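## Task

Pick up the small foam block on the desk and set it down on the counter that sits behind the shelving. The stacked cartons must not be moved; other obstacles may be moved aside. Only if the carton stacks close off every route to the counter, set the foam block on top of the coffee table instead. The coffee table must be standing upright when finished. The robot must not fall over or be left leaning. The result counts only if it stays in place without the robot holding it.

## Robot and tools

Robot: a Hello Robot Stretch 3, one arm only. It has a two-wheel base (0.33 m long, 0.34 m wide), a lift sliding on a mast, and a telescoping arm that reaches out to the robot's RIGHT side. The gripper moves forward or back only when the base drives; the base cannot slide sideways. On-the-spot turns pivot about the point midway between the drive wheels, 0.05 m behind the front edge. With the arm pulled in and the wrist folded, a turn sweeps a circle of radius 0.28 m; an unfolded, level wrist reaches past that circle. Be aware the robot keeps obeying its last command while you compose a reply, and loose objects may occasionally get nudged by something.

Frames: the base frame has its origin on the floor between the drive wheels, x forward, y left, z up. hand_pose is reported in this frame, at the point where the closed fingertips meet; with all wrist joints at zero its x axis points up, y points back along the arm toward the mast, z toward the robot's rear. Fingertips are round pads 0.04 m wide. Odometry frame = the base frame at the start of the scene; base_odometry counts wheel rotation only, so wheel slip shows up as travel. Heading runs -3.142 to 3.142, left positive.

Tool execute_actions: argument "actions" is a list holding one action or none (empty list just reports state and images). Optional "cameras": list drawn from head_camera, nav_camera, wrist_camera, all; omitted/null/["all"] gives every camera, [] gives none; the "pictures" line lists the image order. An action may contain:
- "base": exactly one of {"translate_m": d}, a relative straight drive in metres from the base's current spot, forward positive, -1 to 1; or {"rotate_rad": d}, a relative turn in place, counter-clockwise (left) positive, -3.2 to 3.2. The offset is measured from the base position in the most recent state report.
- "joints": a single object of absolute targets keyed by joint name: lift_m 0 to 1.1 (arm height); arm_m 0 to 0.52 (extension); wrist_yaw_rad -1.345 to 4.42 (0 = along the arm, positive toward the front, 3.0 = folded over the base); wrist_pitch_rad -1.57 to 0.451 (0 level, negative tips down); wrist_roll_rad -2.911 to 2.911 (0 = fingers side by side, level); gripper_m -0.089 to 0.179 (bigger = wider; the real fingertip gap is smaller by about 0.007 when nearly shut, 0.025 when fully open, and zero below 0.007); head_pan_rad -3.953 to 1.73 (0 forward, positive left, -1.57 looks along the arm); head_tilt_rad -1.53 to 0.419 (negative down). Done tolerances: ±0.004 for lift, arm and gripper, ±0.02 for yaw, roll and head, ±0.05 for pitch.
- "contact_limits": {"arm_m": effort percent 1 to 100}; the arm stops (contact_stop) once its effort hits that level, and that cap also limits its holding force until the next action. Low values are gentle; too low stops immediately. Values above the maximum are clipped; the contact_limits line shows the active, default and maximum values.
Base and joint motions in one action start together and may finish separately. Anything omitted may keep driving toward an older target without that being reported. Unknown keys or out-of-range numbers reject the whole call with no motion. If a result reports a stop, remaining execute_actions, wait and finished_scene calls in that same reply are skipped.

wait: {"seconds": 0 to 10}; commands nothing and returns state and images.
zoom_image: {"camera", "region": [x0, y0, x1, y1]} in pixels of that camera's latest full image, top-left origin, up to 504x504. Image sizes: head_camera 896x504, nav_camera 672x504 (fisheye), wrist_camera 644x364.
finished_scene: {"scene": current scene number}; irreversible, reports success and gives the next task. Ending a reply with no tool call ends everything. After resuming from a summary, first send an empty execute_actions to learn the scene and task.

Result lines: lidar_m has 12 rough distances from the base origin, 30-degree sectors, first straight ahead then counter-clockwise (4th left, 7th behind, 10th right); "-" means nothing seen. Its plane is 0.17 m above the floor, so it sees table legs, not tops; range 0.15 to 12 m; it misses clear objects and may miss thin legs; the mast and, with the lift low, other robot parts hide sectors 5, 6, 9, 10 partly. wrist_depth_mm and head_depth_mm are 7x7 grids of median depth from top left (head image sent sideways); ranges 45-1000 and 280-4000 mm. base_status/joint_status: "done" (for the base, wheels turned the full amount even if slipping), "off_target" (resting away from target, may still push), "contact_stop", "time_out", "torque_fault"; after the last three the target is dropped. Arm and lift stop on firm contact and go slack until commanded again; a slack lift may sink under load or be pushed up by closing fingers on a surface. on_its_own lists uncommanded behaviour; "held at" is the held target, not the position. motor_effort is percent of maximum, positive toward higher joint values, bracket = peak; readings carry fixed bias and noise. Positive wheel effort pushes forward. turned_by_wheels and turned_by_imu give turning since the last result; base_tilt gives forward/right lean in degrees with a fixed bias up to about 4.

Base speed is fast only when stowed (lift_m < 0.30, arm_m < 0.03, wrist_yaw_rad > 2.54); otherwise slow.

Gripping: command gripper_m below the object's width; release by opening at least 0.02 beyond where contact began. Status and reading do not prove a grasp; check images. Squeezing too hard triggers stall protection and may let things slip; send a new value to regrip.

Avoid: folding or unfolding the wrist unless lift_m is 0.32-0.95, pitch -0.4 and roll near 0 (after folding, lift may go down to 0.25); yaw below -0.4 without pitch at -0.5 or lower. Base, wrist and head have no contact stop; wrist servos shut off for 10 s after sustained strain. Pushing an immovable object with the gripper above about 0.45 m can tip the robot, worse with higher contact limits or a repeated push. Driving while holding or hooking something fixed, or snagging furniture (especially reversing), can tip it; back out in small steps, release the contact, and drop lift_m to about 0.2 if still leaning. Avoid drops, slams, hard collisions and strong pushes. Quicker robot motion is better.

Each tool is called after "Call:" as name(argument=value, ...) on one line, values as JSON.

## Session

Call:
execute_actions(actions=[])

Scene clock: 0.00 s.
base_odometry: x=+0.000 y=+0.000 heading=+0.000 (m, m, rad; odometry frame)
turned_by_wheels: +0.000 (rad since the last result)
turned_by_imu: +0.000 (rad since the last result)
base_tilt: forward=-1.7 right=-0.8 (deg)
lidar_m: 1.85 1.36 1.11 1.11 1.27 1.69 1.87 1.16 1.07 1.50 1.50 1.87
head_depth_mm: 1735 1722 1742 1728 1751 1743 1741 / 1795 1811 1784 1801 1810 1815 1812 / 1825 1835 1856 1849 1872 1863 1868 / 1878 1893 1905 1889 1905 1912 1900 / 1927 1937 1944 1954 1964 1965 1958 / 1973 1986 2013 2014 2028 2021 2007 / 2058 2067 2064 2045 2059 2032 2024
base_status: not commanded
joint_positions: lift_m=+0.343 arm_m=+0.002 wrist_yaw_rad=+3.024 wrist_pitch_rad=-0.353 wrist_roll_rad=+0.003 gripper_m=+0.037 head_pan_rad=-0.010 head_tilt_rad=-0.013
joint_status: not commanded
motor_effort: left_wheel=+1 right_wheel=+0 lift_m=+42 arm_m=-1 wrist_yaw_rad=+0 wrist_pitch_rad=+8 wrist_roll_rad=+0 gripper_m=+1 head_pan_rad=+1 head_tilt_rad=+2 (%)
hand_pose: x=+0.0059 y=+0.0834 z=+0.3704 quat_wxyz=(+0.165, +0.703, +0.083, +0.687) (m; base frame)
wrist_depth_mm: - - - - - - - / - - - - - - - / - - - - - - - / 906 869 928 914 936 916 926 / 724 728 - 735 754 739 741 / 592 602 - 603 628 618 614 / 519 514 - 538 508 519 520
pictures: head_camera (sideways: a quarter turn clockwise sets it upright), nav_camera (sideways: a quarter turn counterclockwise sets it upright), wrist_camera
Images, in order (width x height): head_camera 896x504, nav_camera 672x504, wrist_camera 644x364.

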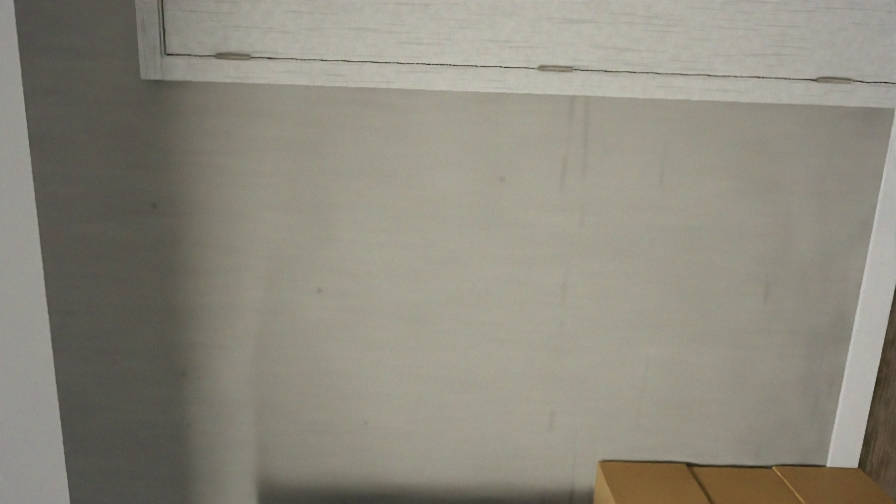

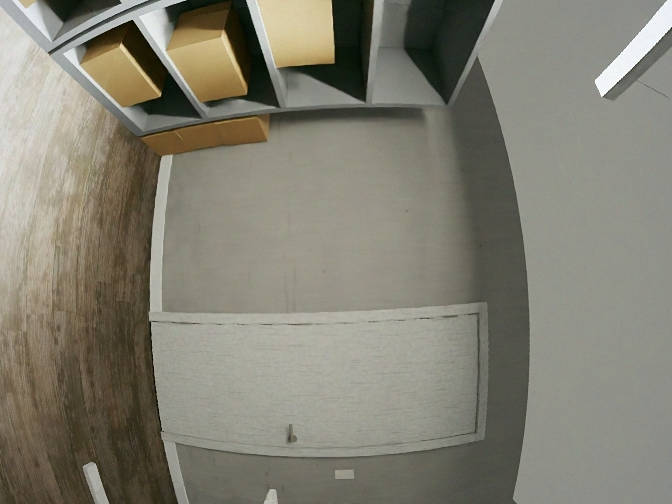

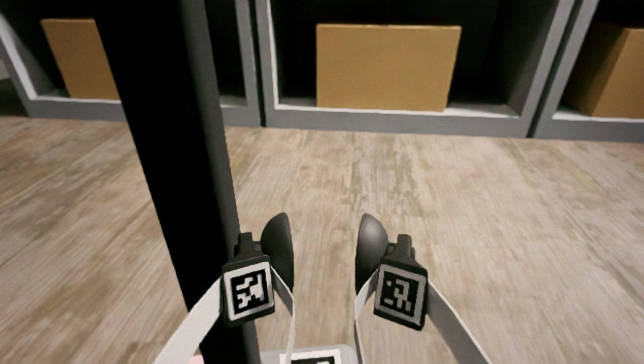

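Call:
execute_actions(actions=[{"joints":{"head_pan_rad":1.6,"head_tilt_rad":-0.5}}], cameras=["nav_camera"])

Call:
execute_actions(actions=[{"joints":{"head_pan_rad":-1.6,"head_tilt_rad":-0.5}}], cameras=["nav_camera"])

Call:
execute_actions(actions=[{"joints":{"head_pan_rad":-3.2,"head_tilt_rad":-0.5}}], cameras=["nav_camera"])

Scene clock: 1.67 s.
base_odometry: x=+0.000 y=+0.000 heading=+0.000 (m, m, rad; odometry frame)
turned_by_wheels: +0.000 (rad since the last result)
turned_by_imu: +0.000 (rad since the last result)
base_tilt: forward=-1.7 right=-0.7 (deg)
lidar_m: 1.86 1.37 1.11 1.11 1.28 1.69 1.86 1.16 1.07 1.50 1.50 1.87
head_depth_mm: 1239 968 1039 1541 1343 1419 1333 / 1281 995 1072 1603 1372 1467 1322 / 1170 1041 1253 1526 1543 1504 1327 / 963 1045 1149 1277 1408 1530 1314 / 1387 1474 1667 1597 1750 1600 1324 / 1420 1196 1388 1414 1595 1603 1322 / 1465 1156 1376 1422 1618 1631 -
base_status: not commanded
joint_positions: lift_m=+0.343 arm_m=+0.002 wrist_yaw_rad=+3.024 wrist_pitch_rad=-0.353 wrist_roll_rad=+0.003 gripper_m=+0.037 head_pan_rad=+1.593 head_tilt_rad=-0.494
joint_status: all done
motor_effort: left_wheel=+0(1) right_wheel=+0(0) lift_m=+42(41) arm_m=-1(0) wrist_yaw_rad=+0(1) wrist_pitch_rad=+8(8) wrist_roll_rad=+0(0) gripper_m=-1(2) head_pan_rad=+5(40) head_tilt_rad=-4(37) (%)
hand_pose: x=+0.0059 y=+0.0834 z=+0.3704 quat_wxyz=(+0.165, +0.703, +0.083, +0.687) (m; base frame)
wrist_depth_mm: - - - - - - - / - - - - - - - / - - - - - - - / 912 904 908 882 917 921 898 / 719 726 - 745 744 723 738 / 600 597 - 599 629 600 611 / 522 521 - 526 511 520 532
pictures: nav_camera (sideways: a quarter turn counterclockwise sets it upright)
Images, in order (width x height): nav_camera 672x504.

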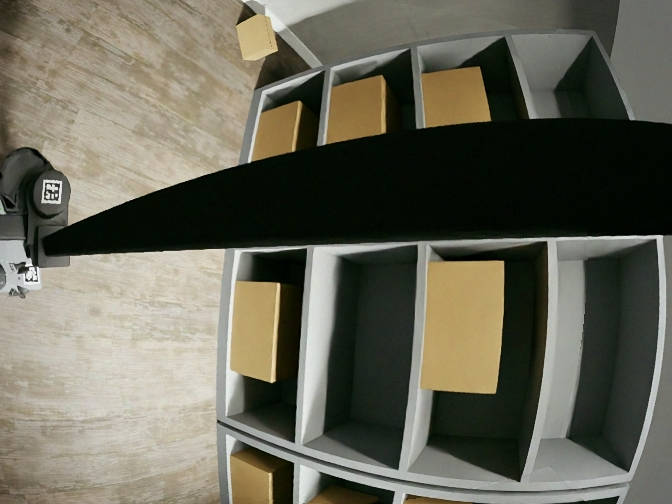

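Scene clock: 3.73 s.
base_odometry: x=+0.000 y=+0.000 heading=+0.000 (m, m, rad; odometry frame)
turned_by_wheels: +0.000 (rad since the last result)
turned_by_imu: +0.000 (rad since the last result)
base_tilt: forward=-1.7 right=-0.7 (deg)
lidar_m: 1.85 1.36 1.11 1.11 1.27 1.69 1.87 1.16 1.07 1.50 1.49 1.87
head_depth_mm: 1235 1317 1140 816 1661 1481 1327 / 1259 1363 1135 864 1794 1598 1326 / 1286 1403 1127 864 1839 1589 1327 / 1315 1427 1128 1724 1889 1598 1318 / 1351 1453 1127 1780 1931 1595 1325 / 1379 1513 1126 1816 1961 1598 1331 / 1409 1550 1120 1878 2002 1595 1320
base_status: not commanded
joint_positions: lift_m=+0.343 arm_m=+0.002 wrist_yaw_rad=+3.024 wrist_pitch_rad=-0.353 wrist_roll_rad=+0.003 gripper_m=+0.037 head_pan_rad=-1.593 head_tilt_rad=-0.494
joint_status: all done
motor_effort: left_wheel=+1(1) right_wheel=+1(0) lift_m=+42(42) arm_m=+0(1) wrist_yaw_rad=+1(0) wrist_pitch_rad=+8(8) wrist_roll_rad=+0(0) gripper_m=+1(2) head_pan_rad=-3(38) head_tilt_rad=-4(4) (%)
hand_pose: x=+0.0059 y=+0.0834 z=+0.3704 quat_wxyz=(+0.165, +0.703, +0.083, +0.687) (m; base frame)
wrist_depth_mm: - - - - - - - / - - - - - - - / - - - - - - - / 928 862 909 886 888 923 932 / 738 724 - 721 751 734 737 / 613 605 - 601 614 615 610 / 515 521 - 542 508 520 519
pictures: nav_camera (sideways: a quarter turn counterclockwise sets it upright)
Images, in order (width x height): nav_camera 672x504.

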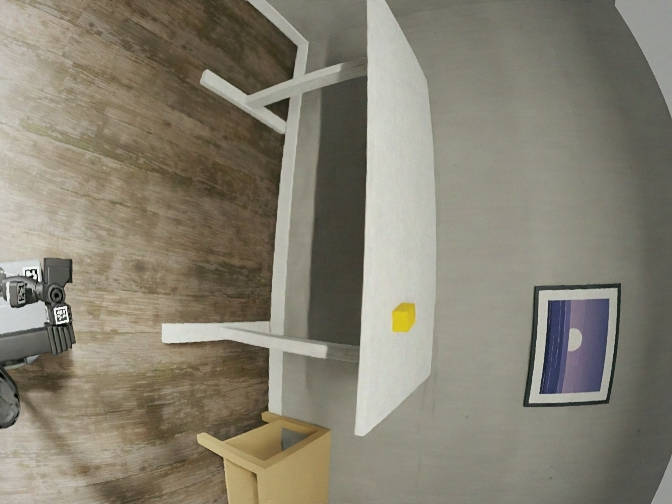

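Scene clock: 5.10 s.
base_odometry: x=+0.000 y=+0.000 heading=+0.000 (m, m, rad; odometry frame)
turned_by_wheels: +0.000 (rad since the last result)
turned_by_imu: +0.000 (rad since the last result)
base_tilt: forward=-1.7 right=-0.8 (deg)
lidar_m: 1.85 1.37 1.11 1.11 1.27 1.69 1.87 1.16 1.07 1.50 1.50 1.87
head_depth_mm: 1535 1669 1800 1983 2007 1602 1321 / 1569 1705 1849 2024 2003 1613 1321 / 1595 1733 1889 2097 2021 1608 1325 / 1630 1770 1944 2146 2005 1584 1322 / 1663 1793 1964 2209 2005 1595 1322 / 1695 1862 2048 2246 2011 1583 1319 / 1743 1900 2092 2220 1993 1585 1327
base_status: not commanded
joint_positions: lift_m=+0.343 arm_m=+0.002 wrist_yaw_rad=+3.024 wrist_pitch_rad=-0.353 wrist_roll_rad=+0.003 gripper_m=+0.037 head_pan_rad=-3.193 head_tilt_rad=-0.494
joint_status: all done
motor_effort: left_wheel=+0(1) right_wheel=+0(0) lift_m=+42(42) arm_m=-2(1) wrist_yaw_rad=-1(0) wrist_pitch_rad=+8(8) wrist_roll_rad=+0(1) gripper_m=-1(0) head_pan_rad=-3(38) head_tilt_rad=-4(5) (%)
hand_pose: x=+0.0059 y=+0.0834 z=+0.3704 quat_wxyz=(+0.165, +0.703, +0.083, +0.687) (m; base frame)
wrist_depth_mm: - - - - - - - / - - - - - - - / - - - - - - - / 929 908 887 914 909 899 959 / 709 720 - 707 763 722 728 / 605 603 - 598 604 609 601 / 521 525 - 528 505 513 532
pictures: nav_camera (sideways: a quarter turn counterclockwise sets it upright)
Images, in order (width x height): nav_camera 672x504.

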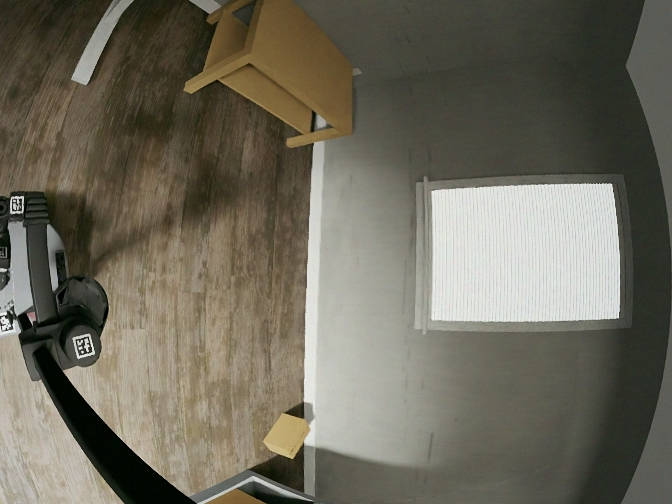

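Call:
execute_actions(actions=[{"base":{"rotate_rad":-0.26},"joints":{"head_pan_rad":-1.57,"head_tilt_rad":-0.4,"lift_m":0.9}}], cameras=["head_camera"])

Scene clock: 11.27 s.
base_odometry: x=+0.000 y=+0.000 heading=-0.260 (m, m, rad; odometry frame)
turned_by_wheels: -0.260 (rad since the last result)
turned_by_imu: -0.260 (rad since the last result)
base_tilt: forward=-1.7 right=-0.8 (deg)
lidar_m: 1.85 1.86 1.23 1.11 1.12 1.49 1.87 1.80 1.16 1.07 1.54 1.50
head_depth_mm: 1256 1370 1467 949 1739 1732 1450 / 1264 1372 1442 882 1740 1745 1421 / 1263 1377 1429 885 1695 1574 1370 / 1266 1372 1433 882 1746 1735 1412 / 1277 1363 1428 879 1750 1726 1409 / 1280 1374 1439 873 1744 1728 1401 / 1274 1369 1424 872 1738 1720 1408
base_status: done
joint_positions: lift_m=+0.900 arm_m=+0.002 wrist_yaw_rad=+3.024 wrist_pitch_rad=-0.354 wrist_roll_rad=+0.003 gripper_m=+0.037 head_pan_rad=-1.577 head_tilt_rad=-0.408
joint_status: all done
motor_effort: left_wheel=+5(10) right_wheel=-2(4) lift_m=+49(52) arm_m=-1(2) wrist_yaw_rad=+0(0) wrist_pitch_rad=+8(8) wrist_roll_rad=+0(0) gripper_m=+1(0) head_pan_rad=+3(38) head_tilt_rad=+5(17) (%)
hand_pose: x=+0.0059 y=+0.0833 z=+0.9270 quat_wxyz=(+0.166, +0.703, +0.084, +0.687) (m; base frame)
wrist_depth_mm: - - - - - - - / - - - - - - - / - - - - - - - / - - - - - - - / - - - - - - - / - - - - - - - / - - - - - - -
pictures: head_camera (sideways: a quarter turn clockwise sets it upright)
Images, in order (width x height): head_camera 896x504.

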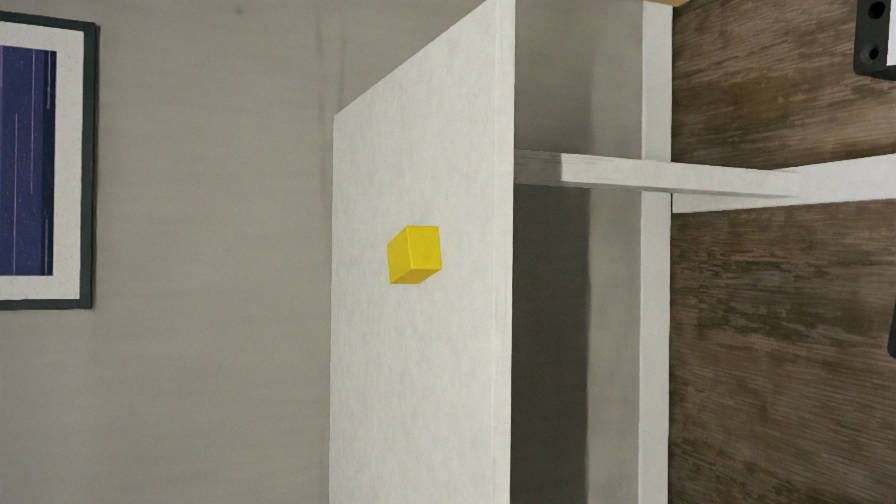

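Call:
execute_actions(actions=[{"joints":{"wrist_yaw_rad":0,"wrist_pitch_rad":-0.4,"gripper_m":0.17,"lift_m":0.94}}], cameras=[])

Call:
execute_actions(actions=[{"joints":{"wrist_pitch_rad":0,"arm_m":0.2}}], cameras=["head_camera","wrist_camera"])

Scene clock: 14.60 s.
base_odometry: x=+0.000 y=+0.000 heading=-0.260 (m, m, rad; odometry frame)
turned_by_wheels: +0.000 (rad since the last result)
turned_by_imu: +0.000 (rad since the last result)
base_tilt: forward=-1.7 right=-0.7 (deg)
lidar_m: 1.86 1.85 1.23 1.11 1.13 1.48 1.87 1.81 1.16 1.06 1.54 1.50
head_depth_mm: 1257 1370 1482 947 1754 1817 - / 1260 1378 1437 888 1736 1797 1471 / 1261 1377 1430 881 1724 1749 - / 1258 1375 1433 875 1747 1790 1467 / 1282 1376 1437 876 1752 1783 1405 / 1280 1368 1436 878 1734 1733 1397 / 1283 1375 1434 875 1749 1733 1402
base_status: not commanded
joint_positions: lift_m=+0.940 arm_m=+0.002 wrist_yaw_rad=+0.002 wrist_pitch_rad=-0.415 wrist_roll_rad=+0.003 gripper_m=+0.170 head_pan_rad=-1.577 head_tilt_rad=-0.408
joint_status: all done
motor_effort: left_wheel=+5(5) right_wheel=-2(2) lift_m=+49(50) arm_m=-2(0) wrist_yaw_rad=-2(1) wrist_pitch_rad=+8(8) wrist_roll_rad=+0(0) gripper_m=-2(86) head_pan_rad=+4(3) head_tilt_rad=+5(5) (%)
hand_pose: x=-0.0211 y=-0.3718 z=+0.9531 quat_wxyz=(+0.691, +0.146, -0.693, -0.146) (m; base frame)
wrist_depth_mm: 596 609 604 555 620 - - / - - - 825 - - - / - - - - - - - / - - - - - - - / - - - - - - - / - - - - - - - / - - - - - - -
pictures: none
No camera images: the call's "cameras" was empty. Leave "cameras" out to get every camera's image.

Scene clock: 17.30 s.
base_odometry: x=+0.000 y=+0.000 heading=-0.260 (m, m, rad; odometry frame)
turned_by_wheels: +0.000 (rad since the last result)
turned_by_imu: +0.000 (rad since the last result)
base_tilt: forward=-1.7 right=-0.7 (deg)
lidar_m: 1.85 1.86 1.23 1.11 1.12 1.48 1.87 1.80 1.16 1.06 1.54 1.50
head_depth_mm: 1263 1371 1479 1553 - 1631 1412 / 1263 1374 1452 1013 - 1630 1410 / 1268 1381 1434 1009 - 1582 1368 / 1258 1379 1434 886 1760 1731 1416 / 1285 1367 1430 935 1746 1738 1402 / 1286 1372 1438 874 1748 1715 1395 / 1278 1361 1437 871 1761 1729 1394
base_status: not commanded
joint_positions: lift_m=+0.940 arm_m=+0.200 wrist_yaw_rad=+0.001 wrist_pitch_rad=-0.022 wrist_roll_rad=+0.003 gripper_m=+0.170 head_pan_rad=-1.577 head_tilt_rad=-0.408
joint_status: all done
motor_effort: left_wheel=+4(5) right_wheel=-2(2) lift_m=+50(50) arm_m=+5(5) wrist_yaw_rad=+0(1) wrist_pitch_rad=+11(12) wrist_roll_rad=+0(0) gripper_m=+1(1) head_pan_rad=+4(4) head_tilt_rad=+4(5) (%)
hand_pose: x=-0.0213 y=-0.6002 z=+1.0487 quat_wxyz=(+0.706, +0.008, -0.708, -0.008) (m; base frame)
wrist_depth_mm: 935 946 964 965 - - - / 973 982 - - - - - / - - - - - - - / 697 730 708 739 843 - - / 430 475 431 447 442 - - / 317 308 309 311 313 318 - / - - - - - - 975
pictures: head_camera (sideways: a quarter turn clockwise sets it upright), wrist_camera
Images, in order (width x height): head_camera 896x504, wrist_camera 644x364.

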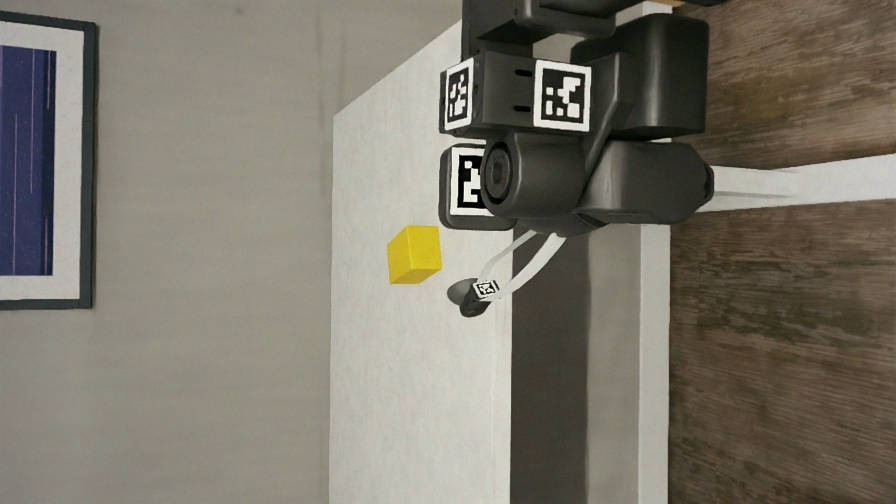

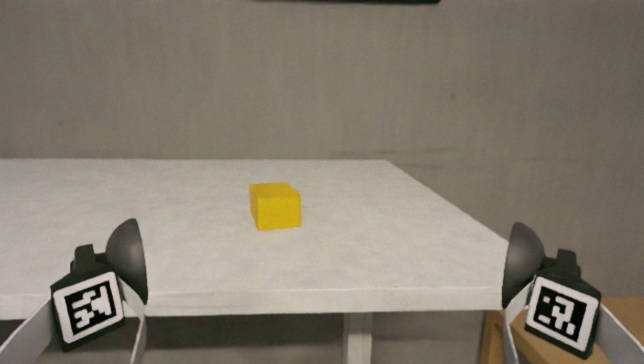

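Call:
execute_actions(actions=[{"joints":{"wrist_yaw_rad":0.3,"arm_m":0.5,"lift_m":0.95}}], cameras=["head_camera","wrist_camera"])

Scene clock: 21.03 s.
base_odometry: x=+0.000 y=+0.000 heading=-0.260 (m, m, rad; odometry frame)
turned_by_wheels: +0.000 (rad since the last result)
turned_by_imu: +0.000 (rad since the last result)
base_tilt: forward=-1.8 right=-0.7 (deg)
lidar_m: 1.85 1.85 1.23 1.11 1.12 1.48 1.87 1.80 1.16 1.07 1.53 1.49
head_depth_mm: 1260 1373 1452 - 1770 1756 1426 / 1261 1378 1456 830 1749 1731 1405 / 1264 1369 1443 783 1678 1580 1371 / 1272 1375 1425 829 1746 1747 1411 / 1280 1369 1428 877 1756 1751 1397 / 1281 1376 1432 873 1759 1745 1409 / 1283 1366 1434 873 1756 1719 1410
base_status: not commanded
joint_positions: lift_m=+0.950 arm_m=+0.500 wrist_yaw_rad=+0.299 wrist_pitch_rad=-0.021 wrist_roll_rad=+0.003 gripper_m=+0.170 head_pan_rad=-1.577 head_tilt_rad=-0.408
joint_status: all done
motor_effort: left_wheel=+5(4) right_wheel=-2(2) lift_m=+49(52) arm_m=+5(5) wrist_yaw_rad=+0(2) wrist_pitch_rad=+11(11) wrist_roll_rad=+0(0) gripper_m=+0(0) head_pan_rad=+3(3) head_tilt_rad=+4(4) (%)
hand_pose: x=+0.0540 y=-0.8888 z=+1.0589 quat_wxyz=(+0.700, +0.113, -0.699, +0.098) (m; base frame)
wrist_depth_mm: 876 827 774 736 691 655 613 / 915 863 818 761 706 653 634 / 995 867 841 788 725 693 645 / 733 738 749 769 727 696 679 / 453 495 456 461 460 469 658 / 336 324 329 244 329 330 342 / - 254 254 188 245 251 249
pictures: head_camera (sideways: a quarter turn clockwise sets it upright), wrist_camera
Images, in order (width x height): head_camera 896x504, wrist_camera 644x364.

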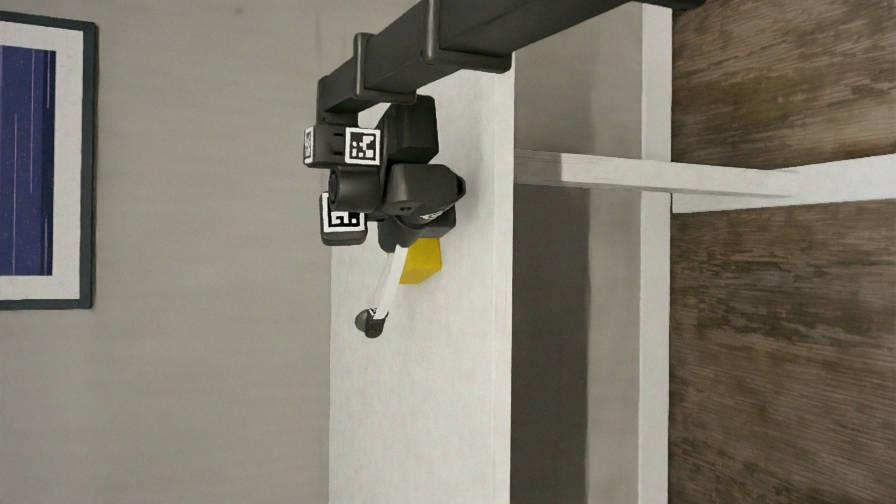

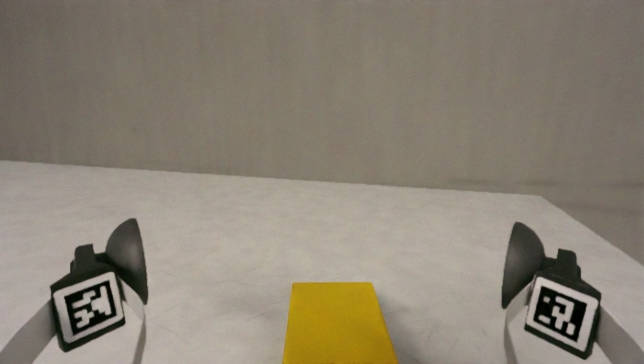

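Call:
execute_actions(actions=[{"joints":{"wrist_pitch_rad":-0.2,"arm_m":0.52,"lift_m":0.93}}], cameras=["head_camera","wrist_camera"])

Scene clock: 22.27 s.
base_odometry: x=+0.000 y=+0.000 heading=-0.260 (m, m, rad; odometry frame)
turned_by_wheels: +0.000 (rad since the last result)
turned_by_imu: +0.000 (rad since the last result)
base_tilt: forward=-1.7 right=-0.7 (deg)
lidar_m: 1.85 1.85 1.23 1.11 1.13 1.48 1.87 1.80 1.16 1.06 1.54 1.50
head_depth_mm: 1268 1371 1477 - 1786 1681 1412 / 1262 1365 1451 786 1742 1743 1411 / 1265 1374 1443 784 1673 1578 1358 / 1268 1376 1432 831 1717 1739 1413 / 1280 1371 1431 871 1745 1735 1410 / 1290 1368 1428 872 1750 1726 1409 / 1284 1366 1437 871 1748 1722 1403
base_status: not commanded
joint_positions: lift_m=+0.930 arm_m=+0.520 wrist_yaw_rad=+0.299 wrist_pitch_rad=-0.216 wrist_roll_rad=+0.003 gripper_m=+0.170 head_pan_rad=-1.577 head_tilt_rad=-0.408
joint_status: all done
motor_effort: left_wheel=+4(5) right_wheel=-2(2) lift_m=+33(45) arm_m=+5(6) wrist_yaw_rad=+0(1) wrist_pitch_rad=+8(10) wrist_roll_rad=+0(0) gripper_m=+0(1) head_pan_rad=+3(3) head_tilt_rad=+5(5) (%)
hand_pose: x=+0.0508 y=-0.8988 z=+0.9905 quat_wxyz=(+0.706, +0.180, -0.685, +0.029) (m; base frame)
wrist_depth_mm: 875 786 733 707 664 605 583 / 890 844 762 718 668 645 610 / 495 495 498 498 501 517 621 / 324 319 323 216 324 327 330 / 239 251 241 160 229 241 244 / 198 191 192 143 184 193 197 / - 159 158 153 154 157 155
pictures: head_camera (sideways: a quarter turn clockwise sets it upright), wrist_camera
Images, in order (width x height): head_camera 896x504, wrist_camera 644x364.

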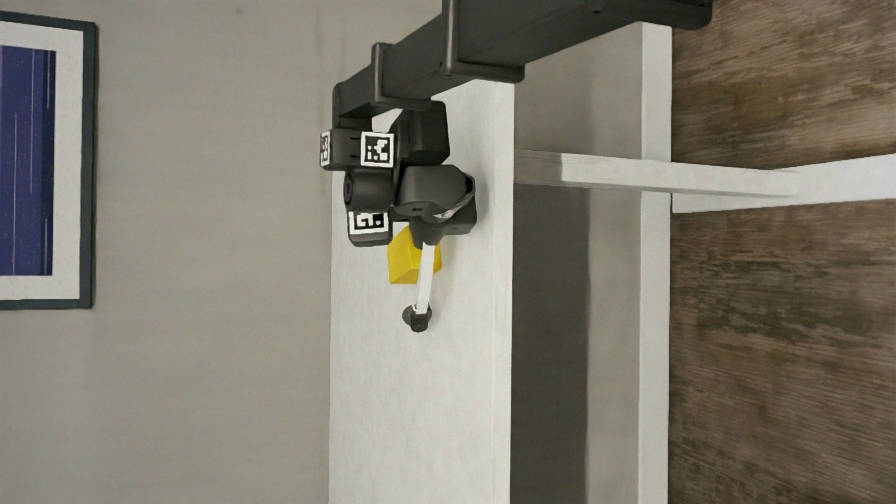

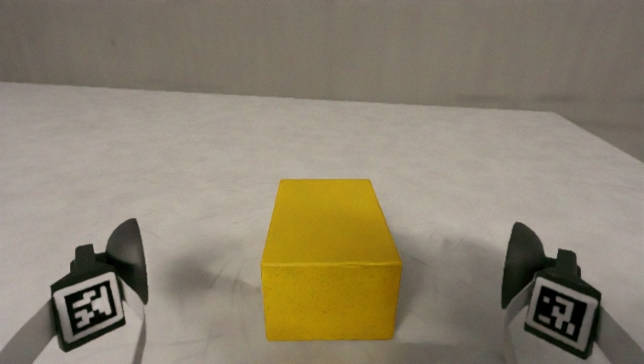

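Call:
execute_actions(actions=[{"joints":{"gripper_m":0.02}}], cameras=["wrist_camera"])

Call:
execute_actions(actions=[{"joints":{"lift_m":0.96}}], cameras=[])

Call:
execute_actions(actions=[{"joints":{"arm_m":0.0,"head_pan_rad":-3.6,"head_tilt_rad":-0.6},"base":{"translate_m":-0.4}}])

Scene clock: 24.67 s.
base_odometry: x=+0.000 y=+0.000 heading=-0.260 (m, m, rad; odometry frame)
turned_by_wheels: +0.000 (rad since the last result)
turned_by_imu: +0.000 (rad since the last result)
base_tilt: forward=-1.8 right=-0.7 (deg)
lidar_m: 1.85 1.85 1.22 1.11 1.13 1.49 1.86 1.80 1.16 1.07 1.54 1.49
head_depth_mm: 1262 1376 1473 - 1786 1696 1416 / 1263 1375 1453 786 1738 1750 1401 / 1266 1373 1436 784 1689 1589 1372 / 1264 1366 1440 830 1736 1741 1405 / 1288 1374 1435 877 1750 1744 1403 / 1276 1374 1428 871 1753 1721 1404 / 1284 1381 1430 873 1748 1727 1395
base_status: not commanded
joint_positions: lift_m=+0.930 arm_m=+0.520 wrist_yaw_rad=+0.299 wrist_pitch_rad=-0.218 wrist_roll_rad=+0.003 gripper_m=+0.021 head_pan_rad=-1.577 head_tilt_rad=-0.408
joint_status: all done
motor_effort: left_wheel=+4(5) right_wheel=-2(2) lift_m=+34(33) arm_m=+5(5) wrist_yaw_rad=+1(0) wrist_pitch_rad=+9(9) wrist_roll_rad=+0(0) gripper_m=-15(90) head_pan_rad=+3(3) head_tilt_rad=+5(4) (%)
hand_pose: x=+0.0508 y=-0.8986 z=+0.9900 quat_wxyz=(+0.706, +0.181, -0.684, +0.028) (m; base frame)
wrist_depth_mm: 865 811 751 667 661 604 572 / 883 832 789 763 683 640 620 / 487 484 492 489 500 502 635 / 320 320 320 214 324 326 330 / 238 238 240 158 243 241 242 / 190 189 141 140 140 192 191 / 157 158 154 151 153 159 159
pictures: wrist_camera
Images, in order (width x height): wrist_camera 644x364.

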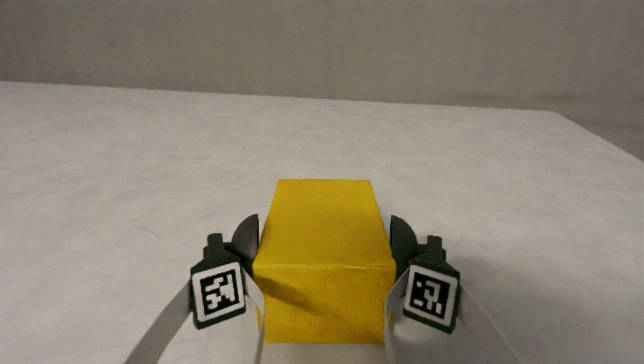

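Scene clock: 25.73 s.
base_odometry: x=+0.000 y=+0.000 heading=-0.260 (m, m, rad; odometry frame)
turned_by_wheels: +0.000 (rad since the last result)
turned_by_imu: +0.000 (rad since the last result)
base_tilt: forward=-1.8 right=-0.7 (deg)
lidar_m: 1.85 1.85 1.23 1.11 1.12 1.49 1.87 1.81 1.16 1.07 1.54 1.49
head_depth_mm: 1262 1375 1462 - 1756 1749 1417 / 1261 1377 1427 837 1749 1732 1410 / 1265 1369 1446 804 1665 1592 1368 / 1262 1373 1430 825 1743 1727 1410 / 1283 1379 1430 878 1749 1737 1404 / 1275 1379 1425 879 1765 1739 1399 / 1273 1373 1433 871 1736 1724 1400
base_status: not commanded
joint_positions: lift_m=+0.960 arm_m=+0.520 wrist_yaw_rad=+0.299 wrist_pitch_rad=-0.221 wrist_roll_rad=+0.003 gripper_m=+0.021 head_pan_rad=-1.577 head_tilt_rad=-0.408
joint_status: all done
motor_effort: left_wheel=+5(4) right_wheel=-2(2) lift_m=+50(53) arm_m=+5(5) wrist_yaw_rad=+0(0) wrist_pitch_rad=+10(10) wrist_roll_rad=+0(0) gripper_m=-15(16) head_pan_rad=+3(3) head_tilt_rad=+4(5) (%)
hand_pose: x=+0.0507 y=-0.8984 z=+1.0189 quat_wxyz=(+0.706, +0.182, -0.684, +0.027) (m; base frame)
wrist_depth_mm: 842 773 749 695 647 618 583 / 894 842 781 757 689 656 601 / 591 574 586 595 597 608 648 / 386 393 384 214 393 394 395 / 287 289 290 159 292 293 298 / 231 232 140 141 141 234 235 / 191 192 186 153 187 194 194
pictures: none
No camera images: the call's "cameras" was empty. Leave "cameras" out to get every camera's image.

Scene clock: 30.83 s.
base_odometry: x=-0.387 y=+0.103 heading=-0.260 (m, m, rad; odometry frame)
turned_by_wheels: +0.000 (rad since the last result)
turned_by_imu: -0.001 (rad since the last result)
base_tilt: forward=-1.8 right=-0.8 (deg)
lidar_m: 2.25 1.65 1.15 1.06 1.11 1.36 1.47 1.49 1.01 1.00 1.11 1.82
head_depth_mm: 1614 1755 - - - - - / 1543 1678 - - - - - / 1460 1594 - - - - - / 1398 1525 1688 - - - - / 1339 1468 1618 - - - - / 1283 1401 1532 - - - - / 1241 1337 1474 - - - -
base_status: done
joint_positions: lift_m=+0.960 arm_m=+0.003 wrist_yaw_rad=+0.300 wrist_pitch_rad=-0.221 wrist_roll_rad=+0.003 gripper_m=+0.021 head_pan_rad=-3.593 head_tilt_rad=-0.593
joint_status: all done
joint sent to its limit — the command would take arm_m past its lower limit, so that joint was sent only as far as its limit.
motor_effort: left_wheel=+4(6) right_wheel=-1(6) lift_m=+50(50) arm_m=-6(6) wrist_yaw_rad=+0(0) wrist_pitch_rad=+11(11) wrist_roll_rad=+0(0) gripper_m=-15(16) head_pan_rad=-3(40) head_tilt_rad=-4(22) (%)
hand_pose: x=+0.0508 y=-0.3813 z=+1.0187 quat_wxyz=(+0.706, +0.182, -0.684, +0.027) (m; base frame)
wrist_depth_mm: - - - - - - - / - - - - - - - / 734 749 651 673 - - - / - - - 216 - - - / - - - 159 - - - / - - 141 141 141 - 956 / - - - 152 - 853 799
pictures: head_camera (sideways: a quarter turn clockwise sets it upright), nav_camera (sideways: a quarter turn counterclockwise sets it upright), wrist_camera
Images, in order (width x height): head_camera 896x504, nav_camera 672x504, wrist_camera 644x364.

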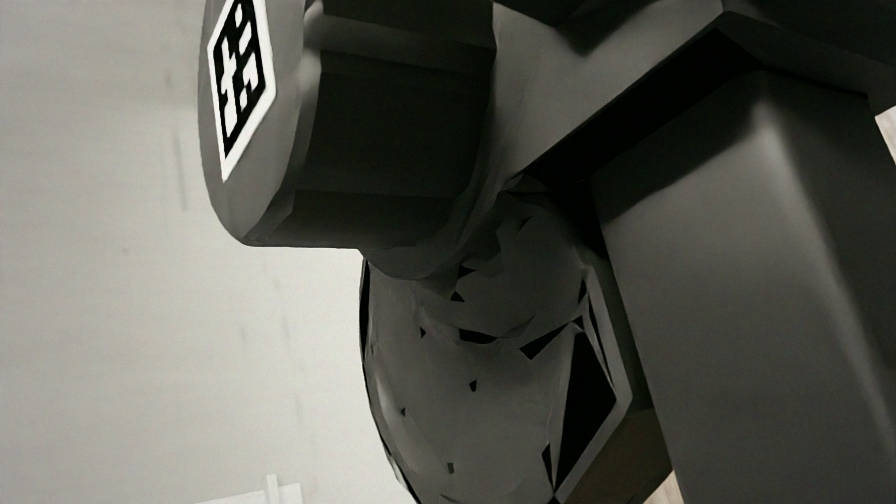

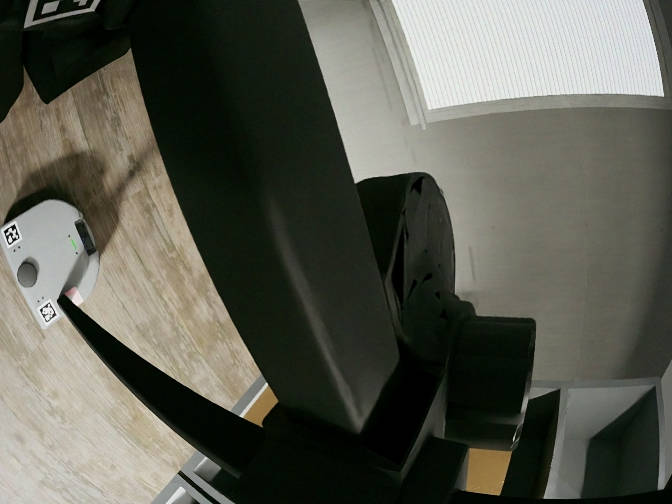

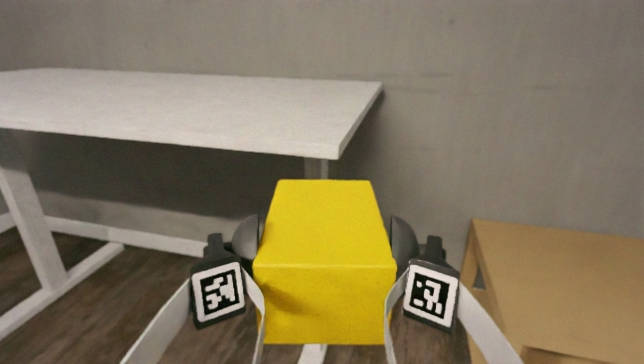

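Stow (yaw 2.7 to keep the block clear of the mast) while reversing.

Call:
execute_actions(actions=[{"joints":{"lift_m":0.29,"wrist_yaw_rad":2.7,"wrist_pitch_rad":-0.4,"head_pan_rad":0,"head_tilt_rad":-0.7},"base":{"translate_m":-0.7}}], cameras=["wrist_camera"])

Call:
execute_actions(actions=[{"base":{"rotate_rad":1.75}}], cameras=["head_camera","nav_camera"])

Scene clock: 38.70 s.
base_odometry: x=-1.063 y=+0.282 heading=-0.260 (m, m, rad; odometry frame)
turned_by_wheels: +0.000 (rad since the last result)
turned_by_imu: -0.004 (rad since the last result)
base_tilt: forward=-1.7 right=-0.7 (deg)
lidar_m: 2.95 1.58 1.10 1.03 0.89 0.82 0.78 0.80 1.04 1.57 1.06 2.09
head_depth_mm: 2560 2918 2606 2009 1625 1379 1193 / 2556 2885 2613 2003 1645 1379 1189 / 2551 2900 2611 2014 1629 1380 1189 / 2568 2876 2630 2006 1630 1377 1197 / 2552 2902 2588 2023 1645 1379 1190 / 2599 2917 2585 1995 1643 1388 1189 / 2566 2825 2623 2030 1634 1376 1196
base_status: done
joint_positions: lift_m=+0.290 arm_m=+0.002 wrist_yaw_rad=+2.699 wrist_pitch_rad=-0.419 wrist_roll_rad=+0.003 gripper_m=+0.021 head_pan_rad=-0.007 head_tilt_rad=-0.693
joint_status: all done
motor_effort: left_wheel=+5(13) right_wheel=-2(7) lift_m=+34(45) arm_m=-6(6) wrist_yaw_rad=+0(1) wrist_pitch_rad=+10(10) wrist_roll_rad=+0(0) gripper_m=-15(16) head_pan_rad=+4(39) head_tilt_rad=-4(19) (%)
hand_pose: x=+0.0748 y=+0.0551 z=+0.3026 quat_wxyz=(+0.296, +0.708, -0.008, +0.641) (m; base frame)
wrist_depth_mm: - 940 - - - - - / - - - - - - - / 907 893 954 913 909 912 937 / 719 736 721 214 699 722 720 / - 584 591 158 591 595 595 / - 491 140 141 141 508 504 / - - - 153 420 438 440
pictures: wrist_camera
Images, in order (width x height): wrist_camera 644x364.

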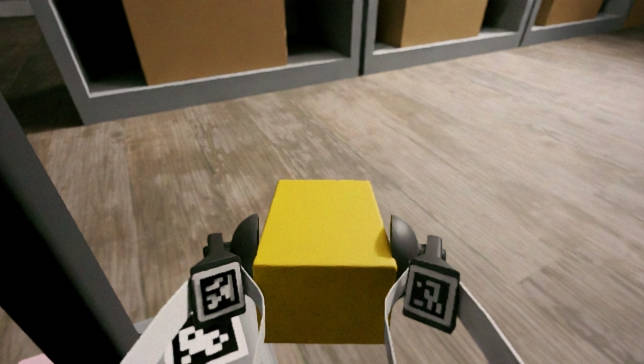

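Scene clock: 41.07 s.
base_odometry: x=-1.063 y=+0.282 heading=+1.490 (m, m, rad; odometry frame)
turned_by_wheels: +1.750 (rad since the last result)
turned_by_imu: +1.745 (rad since the last result)
base_tilt: forward=-1.7 right=-0.7 (deg)
lidar_m: 0.91 0.89 0.79 0.78 0.83 1.10 1.06 1.07 2.42 2.91 1.42 1.06
head_depth_mm: 848 925 1088 1203 1439 1383 1187 / 1190 1039 1112 1345 1472 1387 1193 / 1210 1218 1465 1425 1544 1378 1190 / 2669 3017 2389 1886 1597 1377 1187 / 2647 2872 2596 1990 1640 1384 1191 / 1959 2068 2193 2032 1418 1386 1190 / 1550 1622 1670 1756 1626 1384 1193
base_status: done
joint_positions: lift_m=+0.290 arm_m=+0.003 wrist_yaw_rad=+2.699 wrist_pitch_rad=-0.419 wrist_roll_rad=+0.003 gripper_m=+0.021 head_pan_rad=-0.007 head_tilt_rad=-0.693
joint_status: not commanded
motor_effort: left_wheel=-3(11) right_wheel=+3(8) lift_m=+34(34) arm_m=-5(6) wrist_yaw_rad=+1(1) wrist_pitch_rad=+10(10) wrist_roll_rad=+0(0) gripper_m=-15(15) head_pan_rad=+4(3) head_tilt_rad=-4(4) (%)
hand_pose: x=+0.0748 y=+0.0551 z=+0.3026 quat_wxyz=(+0.296, +0.708, -0.008, +0.641) (m; base frame)
wrist_depth_mm: 639 686 740 780 857 940 - / 688 744 796 891 923 - 720 / 730 785 829 896 898 868 728 / 709 728 698 214 721 709 723 / - 592 597 159 605 596 604 / - 503 141 141 141 508 509 / - - - 152 433 436 432
pictures: head_camera (sideways: a quarter turn clockwise sets it upright), nav_camera (sideways: a quarter turn counterclockwise sets it upright)
Images, in order (width x height): head_camera 896x504, nav_camera 672x504.

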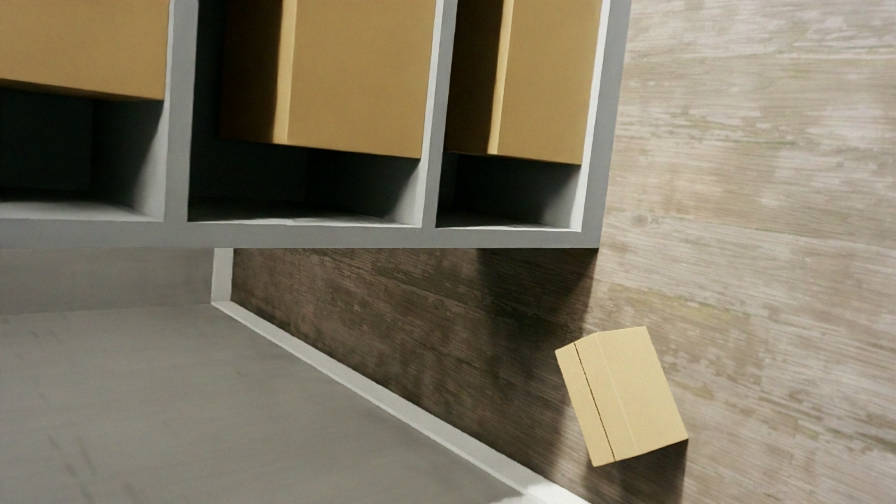

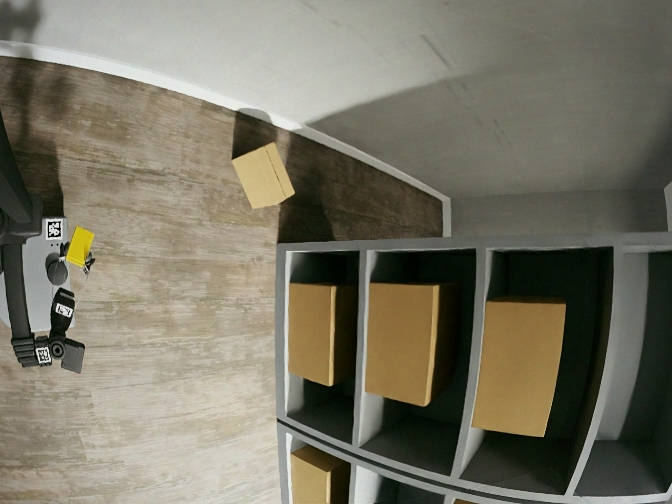

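Call:
execute_actions(actions=[{"base":{"rotate_rad":0.63}}], cameras=[])

Call:
execute_actions(actions=[{"base":{"translate_m":0.68}}], cameras=[])

Call:
execute_actions(actions=[{"base":{"rotate_rad":-0.77},"joints":{"head_tilt_rad":-0.9}}], cameras=["head_camera","nav_camera"])

Scene clock: 47.90 s.
base_odometry: x=-1.063 y=+0.282 heading=+2.120 (m, m, rad; odometry frame)
turned_by_wheels: +0.630 (rad since the last result)
turned_by_imu: +0.628 (rad since the last result)
base_tilt: forward=-1.7 right=-0.7 (deg)
lidar_m: 0.89 0.78 0.78 0.87 1.42 1.06 1.45 2.43 2.33 1.25 1.04 0.90
head_depth_mm: 1296 1517 1848 2010 1624 1383 1194 / 1143 1318 1554 1838 1409 1391 1195 / 1022 1174 1354 1587 1628 1375 1192 / 932 1044 1185 1371 1553 1378 1194 / 855 943 1058 1208 1401 1378 1197 / 787 865 957 1076 1238 1336 1194 / 727 794 875 970 1095 1243 1191
base_status: done
joint_positions: lift_m=+0.290 arm_m=+0.003 wrist_yaw_rad=+2.699 wrist_pitch_rad=-0.419 wrist_roll_rad=+0.003 gripper_m=+0.021 head_pan_rad=-0.007 head_tilt_rad=-0.693
joint_status: not commanded
motor_effort: left_wheel=-3(12) right_wheel=+2(7) lift_m=+34(34) arm_m=-6(5) wrist_yaw_rad=+1(1) wrist_pitch_rad=+10(10) wrist_roll_rad=+0(0) gripper_m=-15(15) head_pan_rad=+4(4) head_tilt_rad=-4(4) (%)
hand_pose: x=+0.0748 y=+0.0551 z=+0.3026 quat_wxyz=(+0.296, +0.708, -0.008, +0.641) (m; base frame)
wrist_depth_mm: - 898 845 778 704 654 626 / - - 893 839 794 733 678 / 905 933 916 889 805 757 697 / 713 713 699 214 711 711 734 / - 583 592 158 594 590 598 / - 500 140 141 140 504 500 / - - - 153 427 440 436
pictures: none
No camera images: the call's "cameras" was empty. Leave "cameras" out to get every camera's image.

Scene clock: 51.87 s.
base_odometry: x=-1.418 y=+0.862 heading=+2.120 (m, m, rad; odometry frame)
turned_by_wheels: +0.000 (rad since the last result)
turned_by_imu: +0.003 (rad since the last result)
base_tilt: forward=-1.7 right=-0.7 (deg)
lidar_m: 0.39 0.33 0.33 0.37 0.60 1.51 1.70 3.06 1.28 0.72 0.28 0.23
head_depth_mm: 516 605 731 927 1266 1384 1192 / 456 525 618 751 960 1289 1186 / 409 465 535 634 775 997 1167 / 371 416 474 547 650 799 1040 / 339 377 423 481 559 667 827 / 313 344 383 430 491 572 683 / 292 317 349 388 437 500 585
base_status: done
joint_positions: lift_m=+0.290 arm_m=+0.003 wrist_yaw_rad=+2.699 wrist_pitch_rad=-0.420 wrist_roll_rad=+0.003 gripper_m=+0.021 head_pan_rad=-0.007 head_tilt_rad=-0.693
joint_status: not commanded
motor_effort: left_wheel=-3(10) right_wheel=+3(8) lift_m=+34(34) arm_m=-6(6) wrist_yaw_rad=+1(1) wrist_pitch_rad=+10(10) wrist_roll_rad=+0(0) gripper_m=-16(16) head_pan_rad=+3(3) head_tilt_rad=-4(5) (%)
hand_pose: x=+0.0748 y=+0.0551 z=+0.3026 quat_wxyz=(+0.296, +0.708, -0.008, +0.641) (m; base frame)
wrist_depth_mm: 443 399 369 336 310 292 271 / 491 444 402 364 336 314 291 / 536 496 442 403 368 340 314 / 614 556 500 215 400 370 341 / - 582 534 158 425 400 367 / - 500 141 141 141 429 397 / - - - 153 424 440 430
pictures: none
No camera images: the call's "cameras" was empty. Leave "cameras" out to get every camera's image.

Scene clock: 53.73 s.
base_odometry: x=-1.418 y=+0.862 heading=+1.350 (m, m, rad; odometry frame)
turned_by_wheels: -0.770 (rad since the last result)
turned_by_imu: -0.769 (rad since the last result)
base_tilt: forward=-1.7 right=-0.7 (deg)
lidar_m: 0.24 0.23 0.34 0.33 0.34 0.45 1.14 1.70 2.84 2.42 0.79 0.35
head_depth_mm: 2401 994 986 983 1057 1238 1124 / 2428 2351 1931 1584 1378 1254 1124 / 2479 2366 1925 1644 1417 1192 1127 / 2456 2381 1963 1643 1435 1260 1075 / 2347 2257 1895 1653 1431 1261 1108 / 1351 1349 1374 1380 1345 1235 1129 / 938 947 949 958 964 969 972
base_status: done
joint_positions: lift_m=+0.290 arm_m=+0.003 wrist_yaw_rad=+2.699 wrist_pitch_rad=-0.420 wrist_roll_rad=+0.003 gripper_m=+0.021 head_pan_rad=-0.007 head_tilt_rad=-0.889
joint_status: all done
motor_effort: left_wheel=+5(13) right_wheel=-2(5) lift_m=+33(34) arm_m=-6(6) wrist_yaw_rad=+1(1) wrist_pitch_rad=+10(10) wrist_roll_rad=+1(0) gripper_m=-14(16) head_pan_rad=+3(3) head_tilt_rad=-6(29) (%)
hand_pose: x=+0.0748 y=+0.0551 z=+0.3026 quat_wxyz=(+0.296, +0.708, -0.008, +0.641) (m; base frame)
wrist_depth_mm: 283 311 342 386 442 518 617 / 301 331 369 419 486 564 708 / 326 357 402 460 540 663 812 / 354 385 438 215 608 701 734 / - 416 451 159 598 351 590 / - 445 141 141 140 301 290 / - - - 152 425 297 265
pictures: head_camera (sideways: a quarter turn clockwise sets it upright), nav_camera (sideways: a quarter turn counterclockwise sets it upright)
Images, in order (width x height): head_camera 896x504, nav_camera 672x504.

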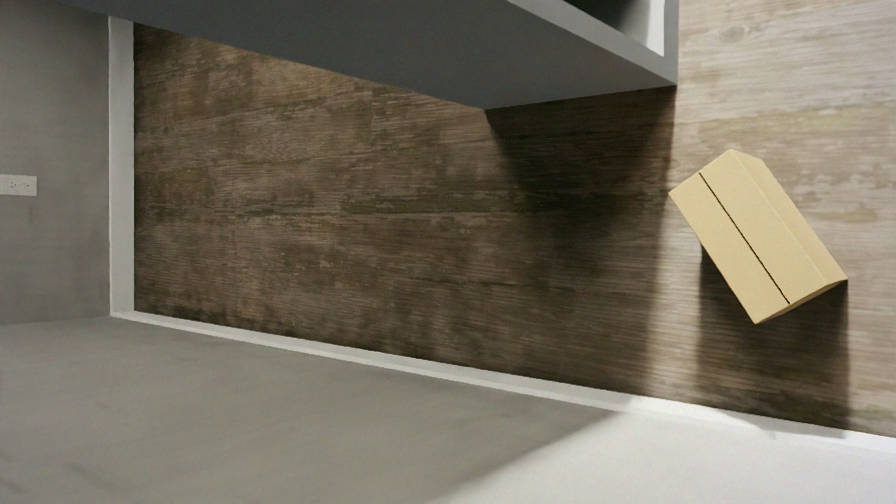

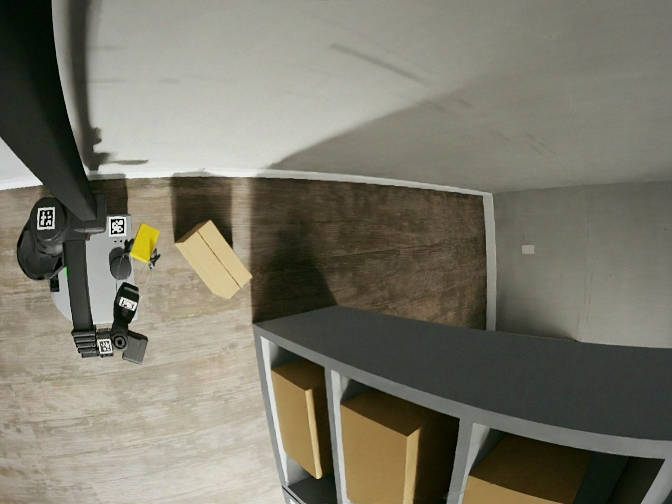

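Call:
execute_actions(actions=[{"base":{"translate_m":0.2}}], cameras=[])

Call:
execute_actions(actions=[{"base":{"translate_m":0.4},"joints":{"head_tilt_rad":-1.1}}], cameras=["nav_camera"])

Scene clock: 56.50 s.
base_odometry: x=-1.374 y=+1.058 heading=+1.350 (m, m, rad; odometry frame)
turned_by_wheels: +0.000 (rad since the last result)
turned_by_imu: +0.001 (rad since the last result)
base_tilt: forward=-1.7 right=-0.7 (deg)
lidar_m: - - 0.35 0.34 0.35 0.46 1.16 1.88 3.13 1.51 0.58 0.15
head_depth_mm: 2256 2342 1844 956 956 951 1102 / 2274 2361 1936 1635 1357 1239 1122 / 2251 2363 1939 1638 1418 1261 965 / 2298 2383 1935 1640 1424 1263 965 / 2196 2225 1894 1650 1422 1265 1124 / 1371 1389 1398 1397 1357 1246 1131 / 956 962 969 972 982 986 994
base_status: done
joint_positions: lift_m=+0.290 arm_m=+0.003 wrist_yaw_rad=+2.699 wrist_pitch_rad=-0.420 wrist_roll_rad=+0.003 gripper_m=+0.021 head_pan_rad=-0.007 head_tilt_rad=-0.890
joint_status: not commanded
motor_effort: left_wheel=+4(15) right_wheel=-2(4) lift_m=+34(34) arm_m=-6(6) wrist_yaw_rad=+1(1) wrist_pitch_rad=+10(10) wrist_roll_rad=+0(0) gripper_m=-14(15) head_pan_rad=+3(4) head_tilt_rad=-6(6) (%)
hand_pose: x=+0.0748 y=+0.0551 z=+0.3025 quat_wxyz=(+0.296, +0.708, -0.008, +0.641) (m; base frame)
wrist_depth_mm: 289 317 354 391 445 523 622 / 307 335 375 425 492 590 707 / 332 360 409 474 552 673 822 / 365 399 457 214 612 683 713 / - 437 462 158 597 591 594 / - 452 140 140 140 503 503 / - - - 152 246 251 438
pictures: none
No camera images: the call's "cameras" was empty. Leave "cameras" out to get every camera's image.

Scene clock: 59.57 s.
base_odometry: x=-1.287 y=+1.448 heading=+1.350 (m, m, rad; odometry frame)
turned_by_wheels: +0.000 (rad since the last result)
turned_by_imu: +0.002 (rad since the last result)
base_tilt: forward=-1.8 right=-0.7 (deg)
lidar_m: - - 0.36 0.35 0.36 0.48 1.22 2.24 3.41 0.27 0.28 -
head_depth_mm: 1981 1764 1566 1427 928 927 854 / 1984 1763 1583 1431 1295 1186 1131 / 2000 1791 1587 1430 1303 1192 - / 2010 1799 1600 1437 1306 1206 - / 1972 1786 1608 1441 1323 1202 - / 1390 1402 1412 1382 1271 1196 1126 / 981 982 992 994 998 1007 1011
base_status: done
joint_positions: lift_m=+0.290 arm_m=+0.003 wrist_yaw_rad=+2.699 wrist_pitch_rad=-0.420 wrist_roll_rad=+0.003 gripper_m=+0.021 head_pan_rad=-0.007 head_tilt_rad=-1.087
joint_status: all done
motor_effort: left_wheel=+4(16) right_wheel=-2(4) lift_m=+34(34) arm_m=-6(6) wrist_yaw_rad=+2(1) wrist_pitch_rad=+10(10) wrist_roll_rad=+0(0) gripper_m=-15(15) head_pan_rad=+4(3) head_tilt_rad=-7(26) (%)
hand_pose: x=+0.0748 y=+0.0551 z=+0.3025 quat_wxyz=(+0.296, +0.708, -0.008, +0.641) (m; base frame)
wrist_depth_mm: 299 326 359 404 462 547 643 / 315 349 392 442 511 606 733 / 345 373 426 484 569 695 812 / 369 405 472 214 617 702 711 / - 437 470 158 590 597 589 / - 469 140 140 141 501 512 / - - - 154 243 434 440
pictures: nav_camera (sideways: a quarter turn counterclockwise sets it upright)
Images, in order (width x height): nav_camera 672x504.

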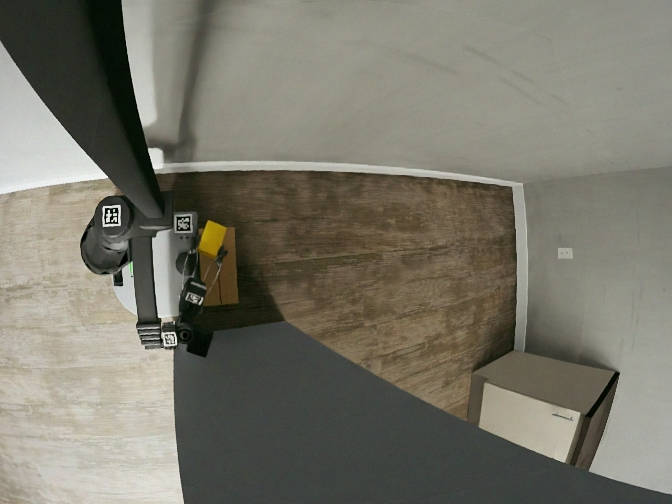

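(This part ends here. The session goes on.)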